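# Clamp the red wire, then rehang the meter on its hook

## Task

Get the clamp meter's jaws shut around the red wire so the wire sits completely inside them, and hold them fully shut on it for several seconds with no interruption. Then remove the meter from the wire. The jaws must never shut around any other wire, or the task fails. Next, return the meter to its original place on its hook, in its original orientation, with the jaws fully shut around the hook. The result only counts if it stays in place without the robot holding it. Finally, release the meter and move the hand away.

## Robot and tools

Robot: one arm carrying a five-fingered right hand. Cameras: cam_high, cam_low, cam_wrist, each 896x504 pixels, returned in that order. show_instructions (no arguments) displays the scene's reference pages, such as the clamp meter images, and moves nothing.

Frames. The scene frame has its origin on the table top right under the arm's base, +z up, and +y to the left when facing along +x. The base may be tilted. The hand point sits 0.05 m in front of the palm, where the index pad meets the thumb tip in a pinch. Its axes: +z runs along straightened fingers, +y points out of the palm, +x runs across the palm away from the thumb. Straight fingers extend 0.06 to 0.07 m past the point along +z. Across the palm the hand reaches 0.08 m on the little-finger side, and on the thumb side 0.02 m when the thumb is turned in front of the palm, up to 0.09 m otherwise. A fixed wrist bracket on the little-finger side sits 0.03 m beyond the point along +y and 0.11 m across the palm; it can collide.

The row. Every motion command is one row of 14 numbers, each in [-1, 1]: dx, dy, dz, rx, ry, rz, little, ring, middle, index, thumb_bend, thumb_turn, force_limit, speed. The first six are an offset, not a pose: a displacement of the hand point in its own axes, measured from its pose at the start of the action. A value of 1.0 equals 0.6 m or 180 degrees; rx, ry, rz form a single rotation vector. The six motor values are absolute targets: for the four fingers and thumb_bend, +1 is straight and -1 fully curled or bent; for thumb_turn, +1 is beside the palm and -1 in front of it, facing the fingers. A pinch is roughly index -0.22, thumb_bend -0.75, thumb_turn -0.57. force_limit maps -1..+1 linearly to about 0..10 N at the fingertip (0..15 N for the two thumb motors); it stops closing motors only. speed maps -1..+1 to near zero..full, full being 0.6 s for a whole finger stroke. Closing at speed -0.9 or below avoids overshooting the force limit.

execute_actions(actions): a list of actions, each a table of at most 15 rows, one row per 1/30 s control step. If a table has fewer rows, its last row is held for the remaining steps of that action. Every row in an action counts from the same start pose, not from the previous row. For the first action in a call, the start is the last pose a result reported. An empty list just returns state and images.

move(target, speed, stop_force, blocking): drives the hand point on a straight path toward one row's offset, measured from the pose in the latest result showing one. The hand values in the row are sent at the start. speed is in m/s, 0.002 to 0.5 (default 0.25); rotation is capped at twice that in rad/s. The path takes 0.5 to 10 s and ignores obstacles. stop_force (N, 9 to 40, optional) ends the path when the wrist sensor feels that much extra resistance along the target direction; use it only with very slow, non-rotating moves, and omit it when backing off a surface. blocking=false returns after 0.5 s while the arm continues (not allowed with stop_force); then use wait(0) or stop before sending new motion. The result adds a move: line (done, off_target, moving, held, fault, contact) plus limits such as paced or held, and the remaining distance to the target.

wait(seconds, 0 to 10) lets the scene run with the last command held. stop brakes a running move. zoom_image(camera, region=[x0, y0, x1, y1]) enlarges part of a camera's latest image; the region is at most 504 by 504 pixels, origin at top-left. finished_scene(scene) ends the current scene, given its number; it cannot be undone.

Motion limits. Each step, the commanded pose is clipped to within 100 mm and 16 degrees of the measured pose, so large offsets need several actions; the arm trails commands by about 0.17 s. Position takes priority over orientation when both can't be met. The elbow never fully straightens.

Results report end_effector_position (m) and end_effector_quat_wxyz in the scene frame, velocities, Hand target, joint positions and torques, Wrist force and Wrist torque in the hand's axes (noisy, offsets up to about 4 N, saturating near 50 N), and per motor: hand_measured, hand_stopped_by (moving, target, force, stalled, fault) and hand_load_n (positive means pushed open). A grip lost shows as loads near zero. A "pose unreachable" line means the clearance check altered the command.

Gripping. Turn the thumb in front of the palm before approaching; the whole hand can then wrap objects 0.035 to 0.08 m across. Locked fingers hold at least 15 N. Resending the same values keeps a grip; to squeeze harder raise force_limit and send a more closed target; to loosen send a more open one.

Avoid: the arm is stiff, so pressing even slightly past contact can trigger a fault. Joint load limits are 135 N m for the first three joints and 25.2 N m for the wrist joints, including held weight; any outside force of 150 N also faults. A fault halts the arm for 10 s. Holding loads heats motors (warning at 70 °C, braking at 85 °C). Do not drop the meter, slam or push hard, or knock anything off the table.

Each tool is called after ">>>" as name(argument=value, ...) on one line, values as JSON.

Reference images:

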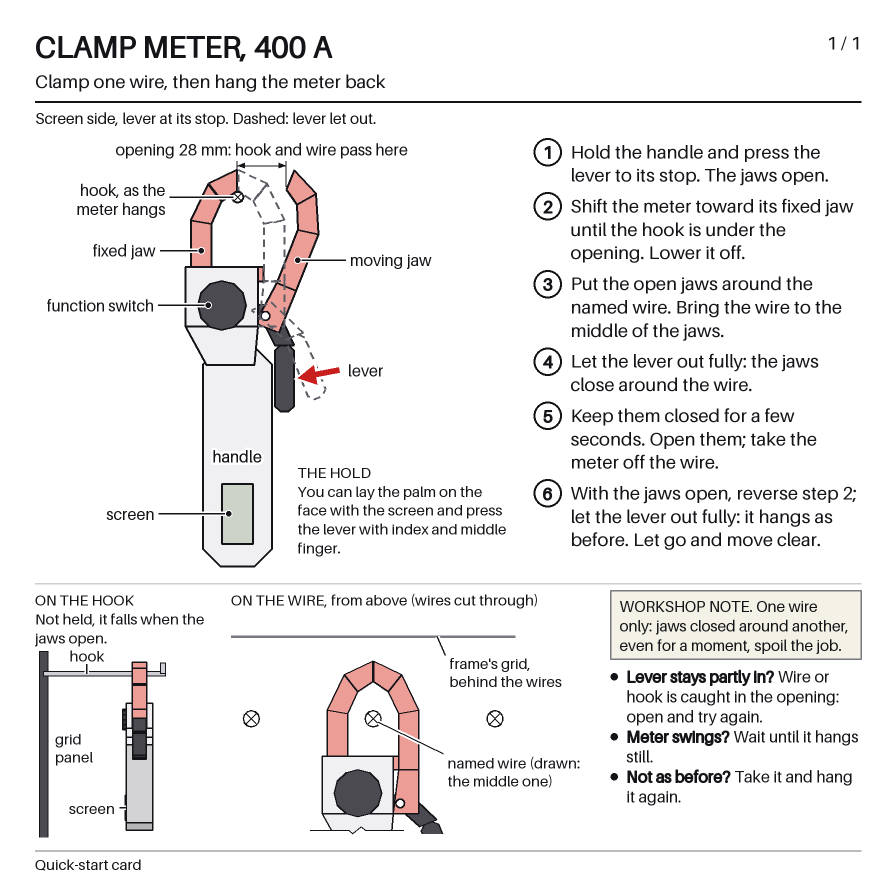

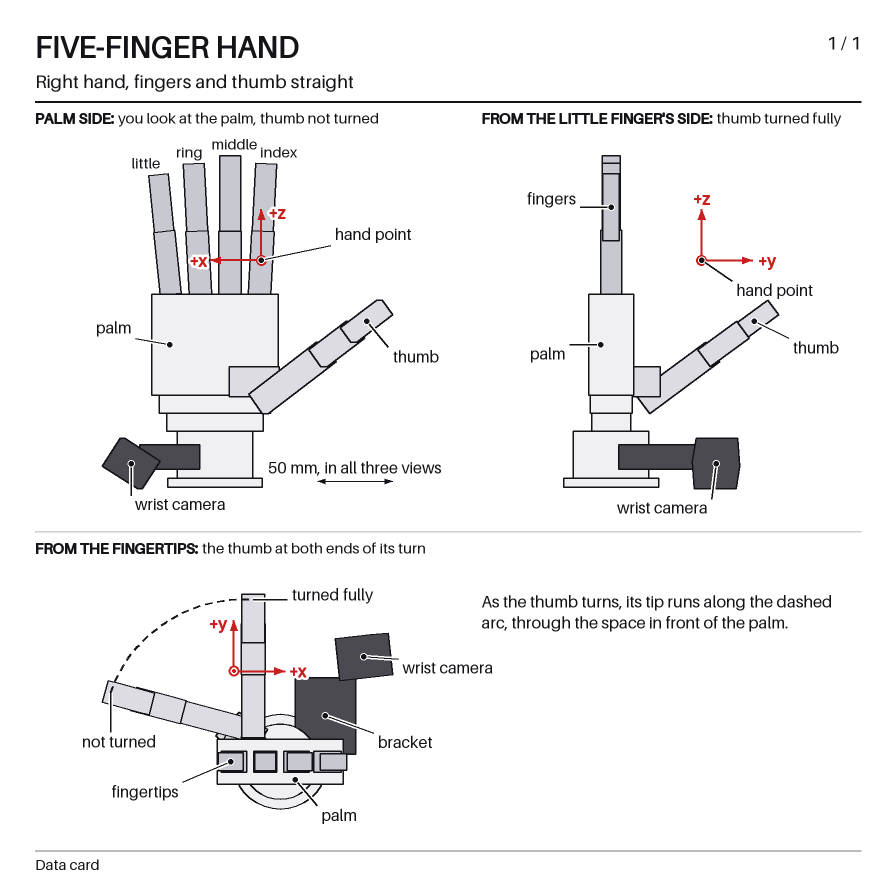

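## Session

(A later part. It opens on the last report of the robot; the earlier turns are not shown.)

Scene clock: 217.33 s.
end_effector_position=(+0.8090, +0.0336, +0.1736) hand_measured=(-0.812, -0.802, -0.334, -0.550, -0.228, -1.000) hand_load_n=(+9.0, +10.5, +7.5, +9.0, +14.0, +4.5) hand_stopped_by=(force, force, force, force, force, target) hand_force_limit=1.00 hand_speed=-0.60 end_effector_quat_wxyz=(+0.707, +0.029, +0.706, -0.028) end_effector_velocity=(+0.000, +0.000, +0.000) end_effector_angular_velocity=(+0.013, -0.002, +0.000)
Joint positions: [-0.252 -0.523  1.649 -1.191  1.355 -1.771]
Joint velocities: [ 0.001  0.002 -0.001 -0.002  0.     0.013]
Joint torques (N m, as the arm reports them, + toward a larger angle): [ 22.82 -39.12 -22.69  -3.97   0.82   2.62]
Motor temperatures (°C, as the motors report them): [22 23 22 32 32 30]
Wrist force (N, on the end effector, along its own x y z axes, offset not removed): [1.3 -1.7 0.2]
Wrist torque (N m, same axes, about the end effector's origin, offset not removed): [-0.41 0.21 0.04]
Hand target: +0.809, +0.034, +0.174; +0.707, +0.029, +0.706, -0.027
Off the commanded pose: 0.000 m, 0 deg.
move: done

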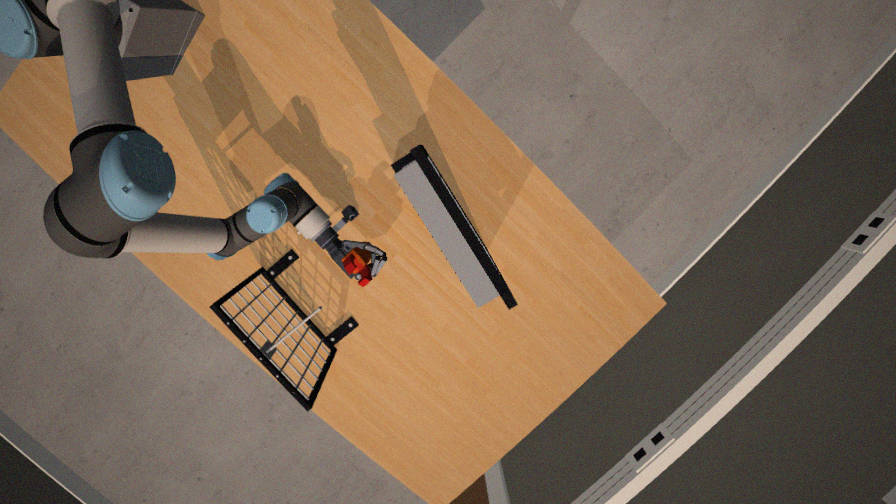

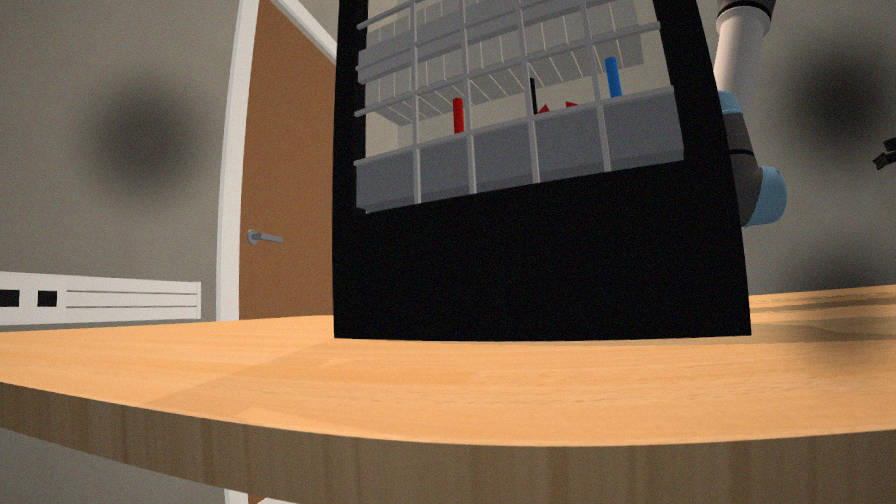

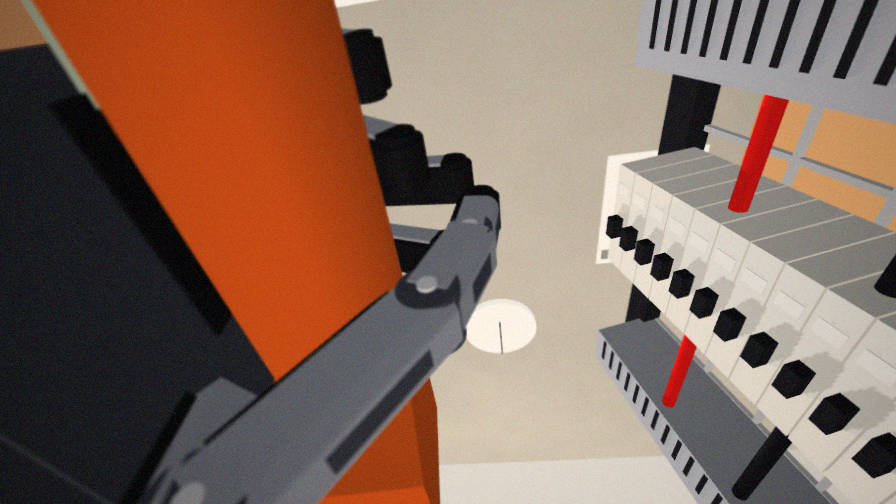

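>>> move(target=[0,-0.216,-0.0035,0,0,0,-1,-1,-1,-1,-1,-1,1,-0.6], speed=0.1)

>>> move(target=[-0.078,0,0,0,0,0,-1,-1,-1,-1,-1,-1,1,-0.6], speed=0.02, stop_force=9)

>>> move(target=[0,0,0.016,0,0,0,-1,-1,-1,-1,-1,-1,1,-0.6], speed=0.01)

>>> move(target=[0,0,0,0,0,0,-1,-1,1,1,-1,-1,1,-0.5])

>>> move(target=[0.008,0,0,0,0,0,-1,-1,1,1,-1,-1,1,-0.5], speed=0.005)

>>> zoom_image(camera="cam_high", region=[230, 230, 390, 370])

Scene clock: 233.73 s.
end_effector_position=(+0.7966, -0.0952, +0.1734) hand_measured=(-0.812, -0.802, -0.334, -0.550, -0.228, -1.000) hand_load_n=(+9.0, +10.5, +7.5, +9.0, +14.0, +4.5) hand_stopped_by=(force, force, force, force, force, target) hand_force_limit=1.00 hand_speed=-0.60 end_effector_quat_wxyz=(+0.707, +0.029, +0.706, -0.028) end_effector_velocity=(-0.000, -0.002, -0.000) end_effector_angular_velocity=(+0.001, +0.001, +0.001)
Joint positions: [-0.473 -0.573  1.647 -1.144  1.135 -1.756]
Joint velocities: [-0.003 -0.    -0.     0.002 -0.004  0.   ]
Joint torques (N m, as the arm reports them, + toward a larger angle): [  2.51 -51.73 -22.27   0.59  -1.94   2.63]
Motor temperatures (°C, as the motors report them): [22 23 22 32 32 30]
Wrist force (N, on the end effector, along its own x y z axes, offset not removed): [0.9 -2.8 0.0]
Wrist torque (N m, same axes, about the end effector's origin, offset not removed): [-0.33 0.14 0.04]
Hand target: +0.797, -0.095, +0.173; +0.707, +0.029, +0.706, -0.028
Off the commanded pose: 0.000 m, 0 deg.
move: done

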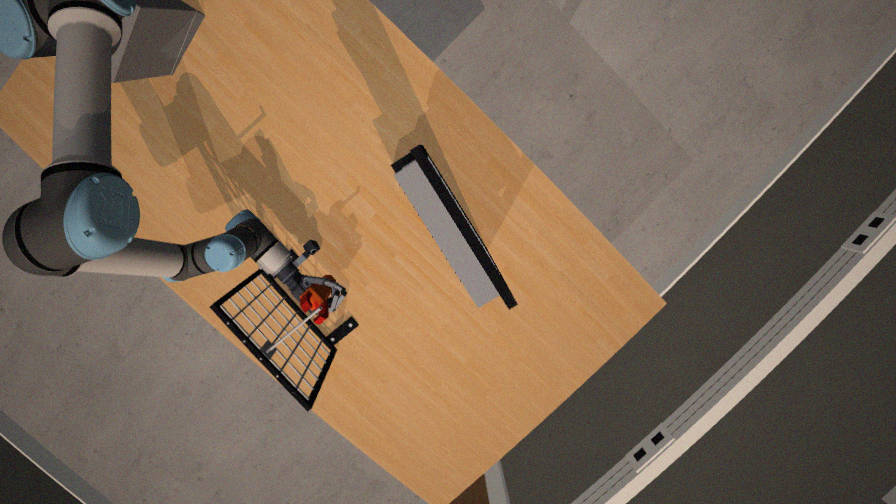

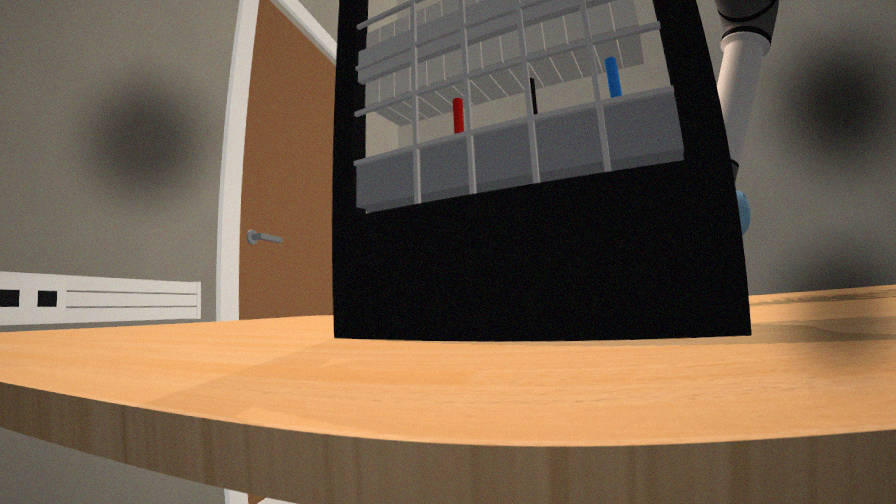

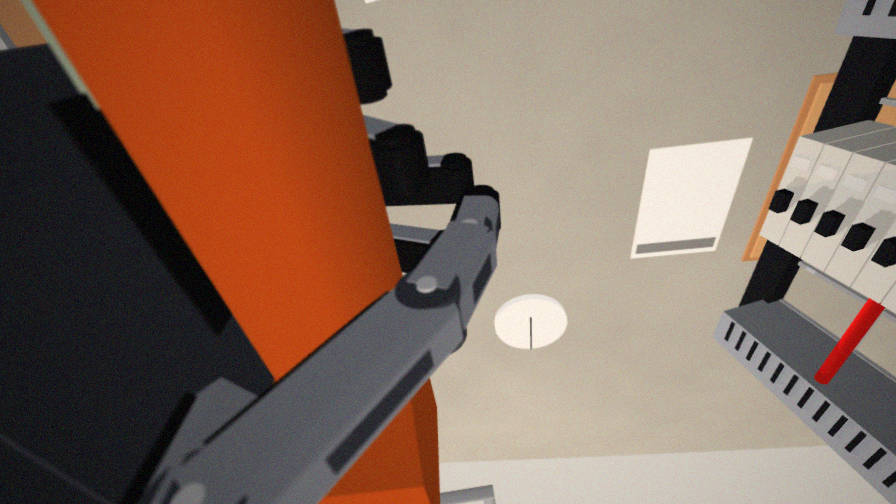

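Scene clock: 236.37 s.
end_effector_position=(+0.7965, -0.0952, +0.2199) hand_measured=(-0.812, -0.802, -0.334, -0.550, -0.228, -1.000) hand_load_n=(+9.0, +10.5, +7.5, +9.0, +14.0, +4.5) hand_stopped_by=(force, force, force, force, force, target) hand_force_limit=1.00 hand_speed=-0.60 end_effector_quat_wxyz=(+0.707, +0.029, +0.706, -0.028) end_effector_velocity=(+0.000, +0.000, +0.003) end_effector_angular_velocity=(-0.000, -0.001, +0.001)
Joint positions: [-0.459 -0.671  1.688 -1.086  1.149 -1.757]
Joint velocities: [ 0.001 -0.005  0.001  0.004  0.    -0.   ]
Joint torques (N m, as the arm reports them, + toward a larger angle): [ 22.15 -51.28   2.16   0.72   0.77  -1.99]
Motor temperatures (°C, as the motors report them): [22 23 22 32 32 30]
Wrist force (N, on the end effector, along its own x y z axes, offset not removed): [2.6 0.5 1.0]
Wrist torque (N m, same axes, about the end effector's origin, offset not removed): [0.00 -0.12 0.12]
Hand target: +0.796, -0.095, +0.220; +0.707, +0.029, +0.706, -0.028
Off the commanded pose: 0.000 m, 0 deg.
move: done

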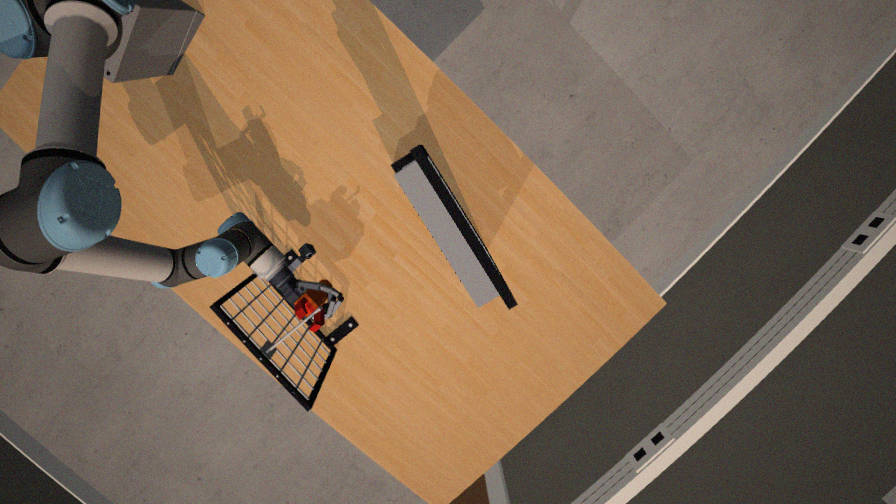

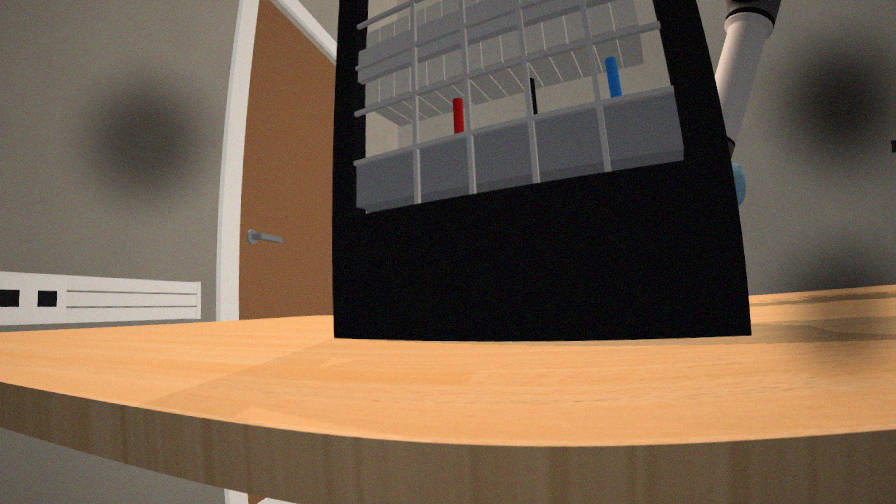

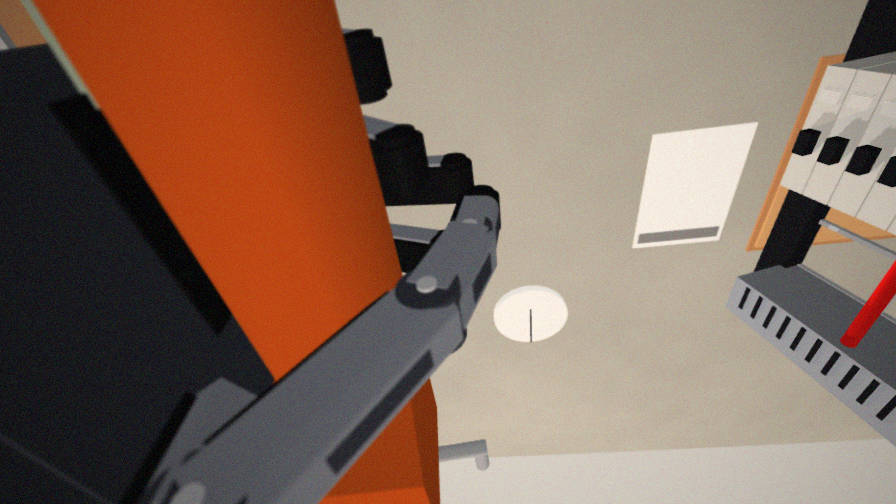

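Scene clock: 237.53 s.
end_effector_position=(+0.8058, -0.0959, +0.2199) hand_measured=(-0.812, -0.802, -0.334, -0.550, -0.228, -1.000) hand_load_n=(+9.0, +10.5, +7.5, +9.0, +14.0, +4.5) hand_stopped_by=(force, force, force, force, force, target) hand_force_limit=1.00 hand_speed=-0.60 end_effector_quat_wxyz=(+0.707, +0.029, +0.706, -0.028) end_effector_velocity=(+0.002, +0.002, -0.000) end_effector_angular_velocity=(+0.001, +0.001, +0.002)
Joint positions: [-0.452 -0.66   1.657 -1.066  1.156 -1.757]
Joint velocities: [ 0.004  0.003 -0.007  0.006  0.002 -0.   ]
Joint torques (N m, as the arm reports them, + toward a larger angle): [ 22.21 -38.48 -22.26   0.55   0.92  -2.08]
Motor temperatures (°C, as the motors report them): [22 23 22 32 32 30]
Wrist force (N, on the end effector, along its own x y z axes, offset not removed): [3.3 -0.2 -0.2]
Wrist torque (N m, same axes, about the end effector's origin, offset not removed): [0.02 -0.17 0.23]
Hand target: +0.806, -0.096, +0.220; +0.707, +0.029, +0.706, -0.028
Off the commanded pose: 0.000 m, 0 deg.
move: done

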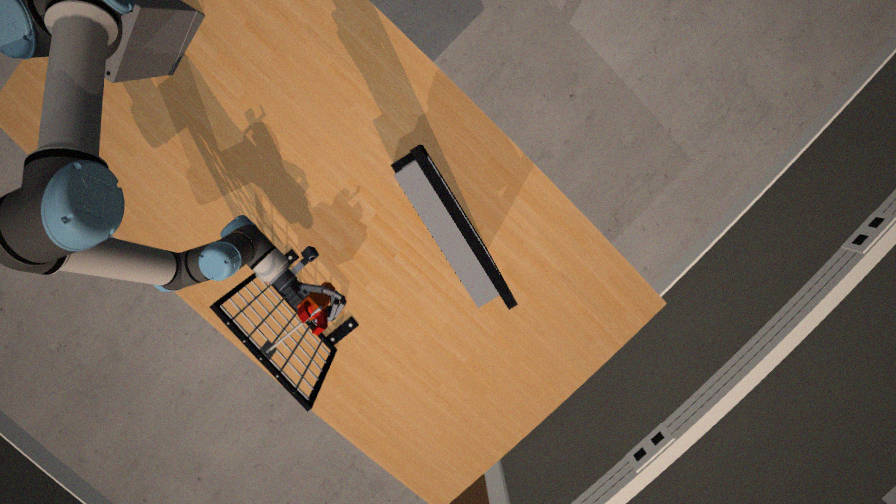

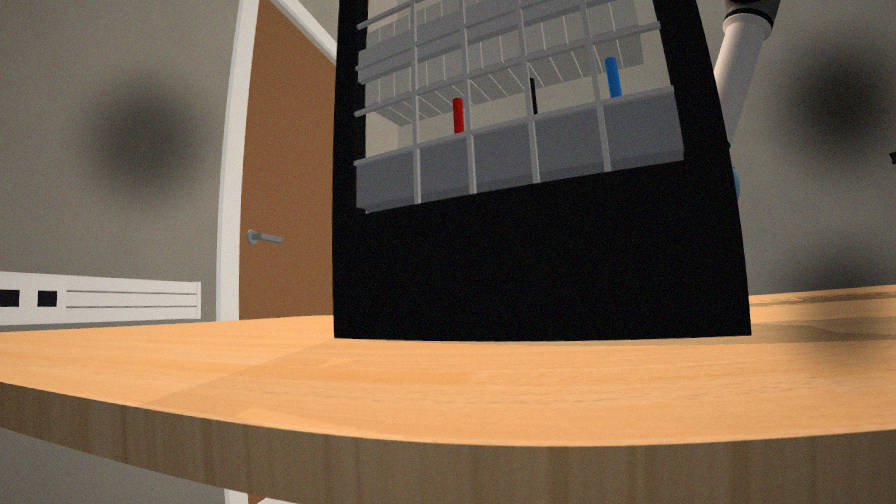

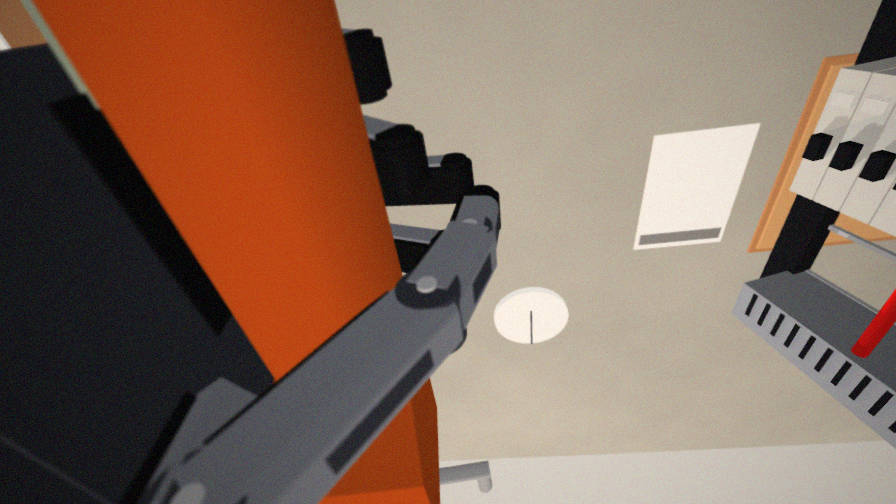

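Scene clock: 239.67 s.
end_effector_position=(+0.8058, -0.0959, +0.2199) hand_measured=(-0.812, -0.802, +1.000, +1.000, -0.228, -1.000) hand_load_n=(+9.0, +11.0, +0.0, +0.0, +10.5, +5.0) hand_stopped_by=(force, force, target, target, force, target) hand_force_limit=1.00 hand_speed=-0.50 end_effector_quat_wxyz=(+0.707, +0.029, +0.706, -0.028) end_effector_velocity=(-0.000, -0.000, -0.001) end_effector_angular_velocity=(+0.001, +0.001, +0.000)
Joint positions: [-0.452 -0.66   1.657 -1.066  1.156 -1.757]
Joint velocities: [-0.001  0.001  0.     0.001 -0.001 -0.   ]
Joint torques (N m, as the arm reports them, + toward a larger angle): [  3.21 -51.51   0.99  -3.95  -1.8   -0.72]
Motor temperatures (°C, as the motors report them): [22 23 22 32 32 30]
Wrist force (N, on the end effector, along its own x y z axes, offset not removed): [1.6 -0.9 -0.4]
Wrist torque (N m, same axes, about the end effector's origin, offset not removed): [-0.07 -0.02 -0.04]
Hand target: +0.806, -0.096, +0.220; +0.707, +0.029, +0.706, -0.028
Off the commanded pose: 0.000 m, 0 deg.
move: done

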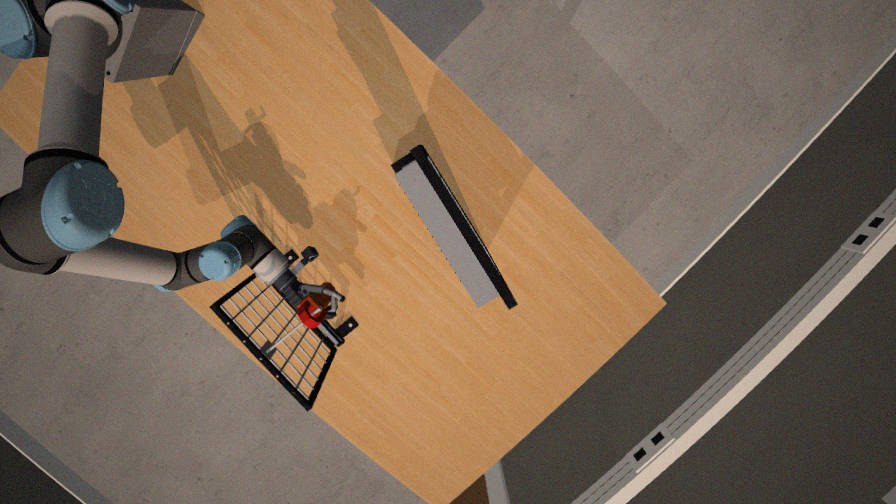

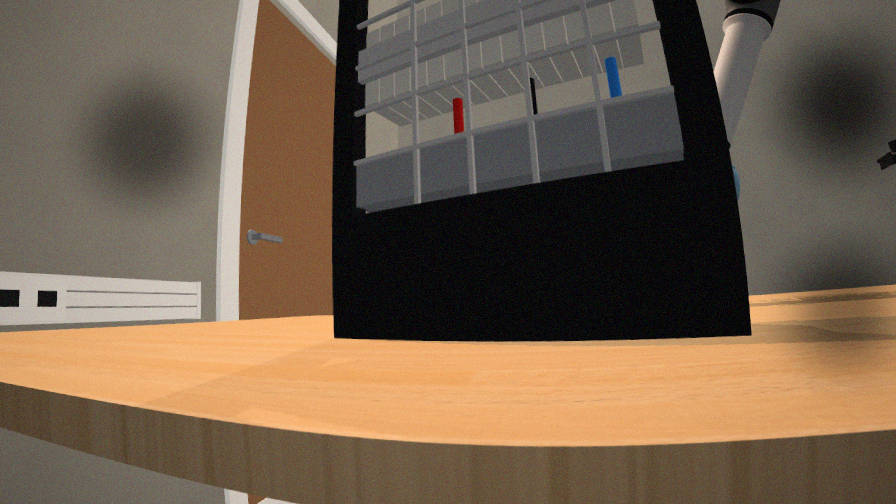

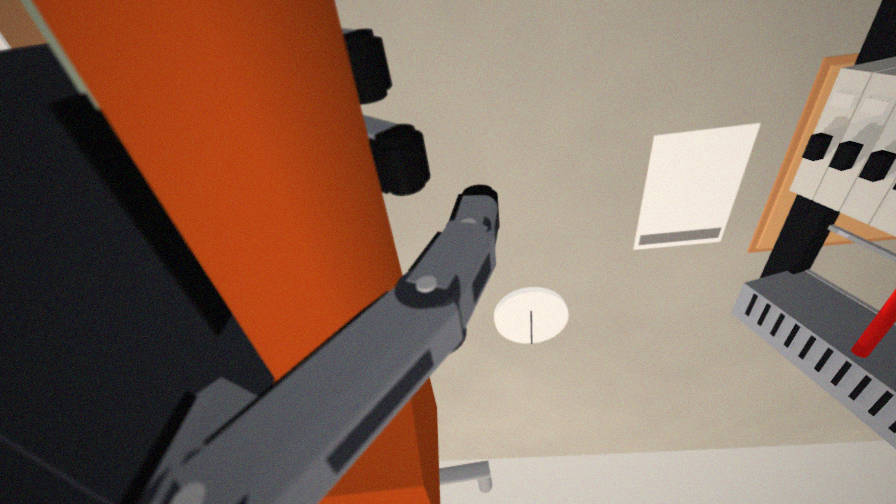

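Scene clock: 240.83 s.
end_effector_position=(+0.8058, -0.0959, +0.2153) hand_measured=(-0.812, -0.802, +1.000, +1.000, -0.228, -1.000) hand_load_n=(+9.0, +11.0, +0.0, +0.0, +10.5, +5.0) hand_stopped_by=(force, force, target, target, force, target) hand_force_limit=1.00 hand_speed=-0.50 end_effector_quat_wxyz=(+0.707, +0.029, +0.706, -0.028) end_effector_velocity=(-0.001, +0.000, -0.002) end_effector_angular_velocity=(+0.001, +0.001, -0.001)
Joint positions: [-0.453 -0.651  1.653 -1.072  1.154 -1.757]
Joint velocities: [-0.     0.002  0.001 -0.002  0.001 -0.   ]
Joint torques (N m, as the arm reports them, + toward a larger angle): [  2.43 -38.5  -24.13  -4.05  -1.84   2.67]
Motor temperatures (°C, as the motors report them): [22 23 22 32 32 30]
Wrist force (N, on the end effector, along its own x y z axes, offset not removed): [0.7 0.5 0.8]
Wrist torque (N m, same axes, about the end effector's origin, offset not removed): [-0.07 0.37 0.06]
Hand target: +0.806, -0.096, +0.215; +0.707, +0.029, +0.706, -0.028
Off the commanded pose: 0.000 m, 0 deg.
move: done

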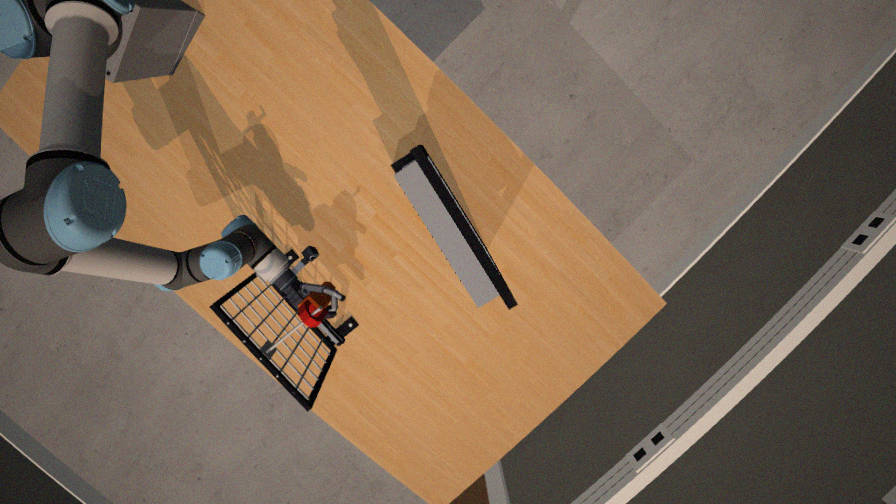

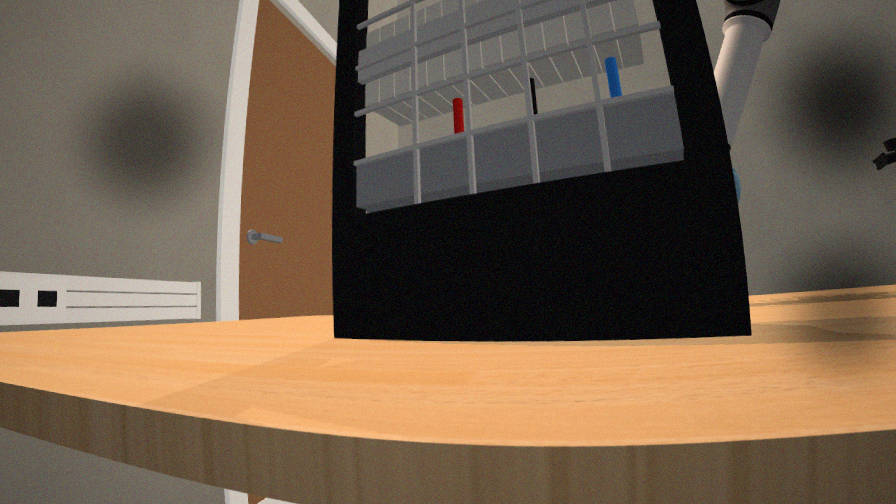

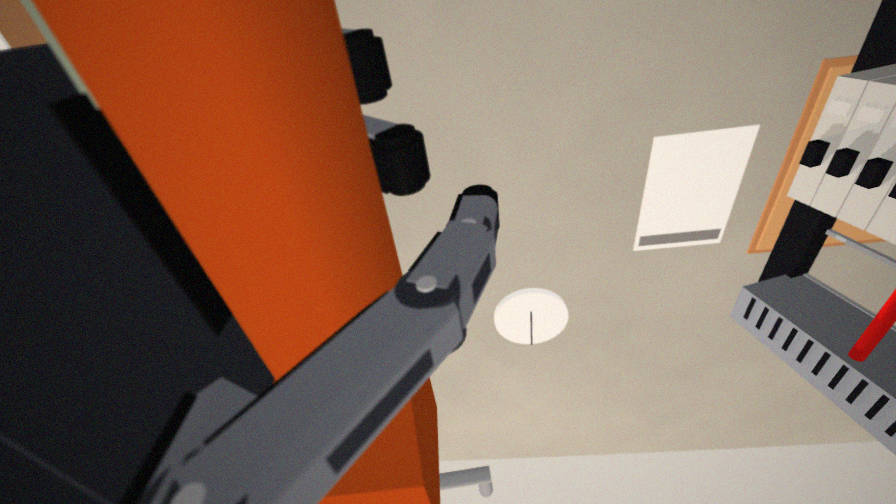

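Region (230, 230, 390, 370) of cam_high's 896x504 image, scaled by 3.150, with more detail than that image has; it fills the top 441 rows of this view, and the rest is white.

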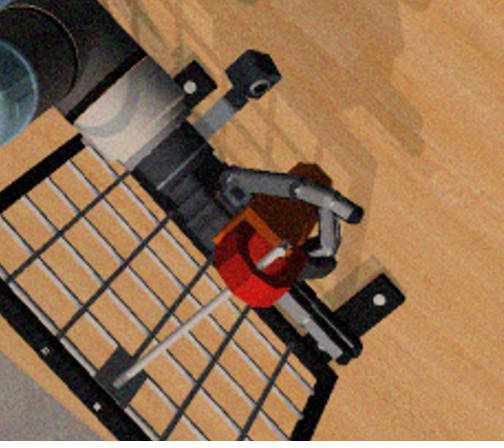

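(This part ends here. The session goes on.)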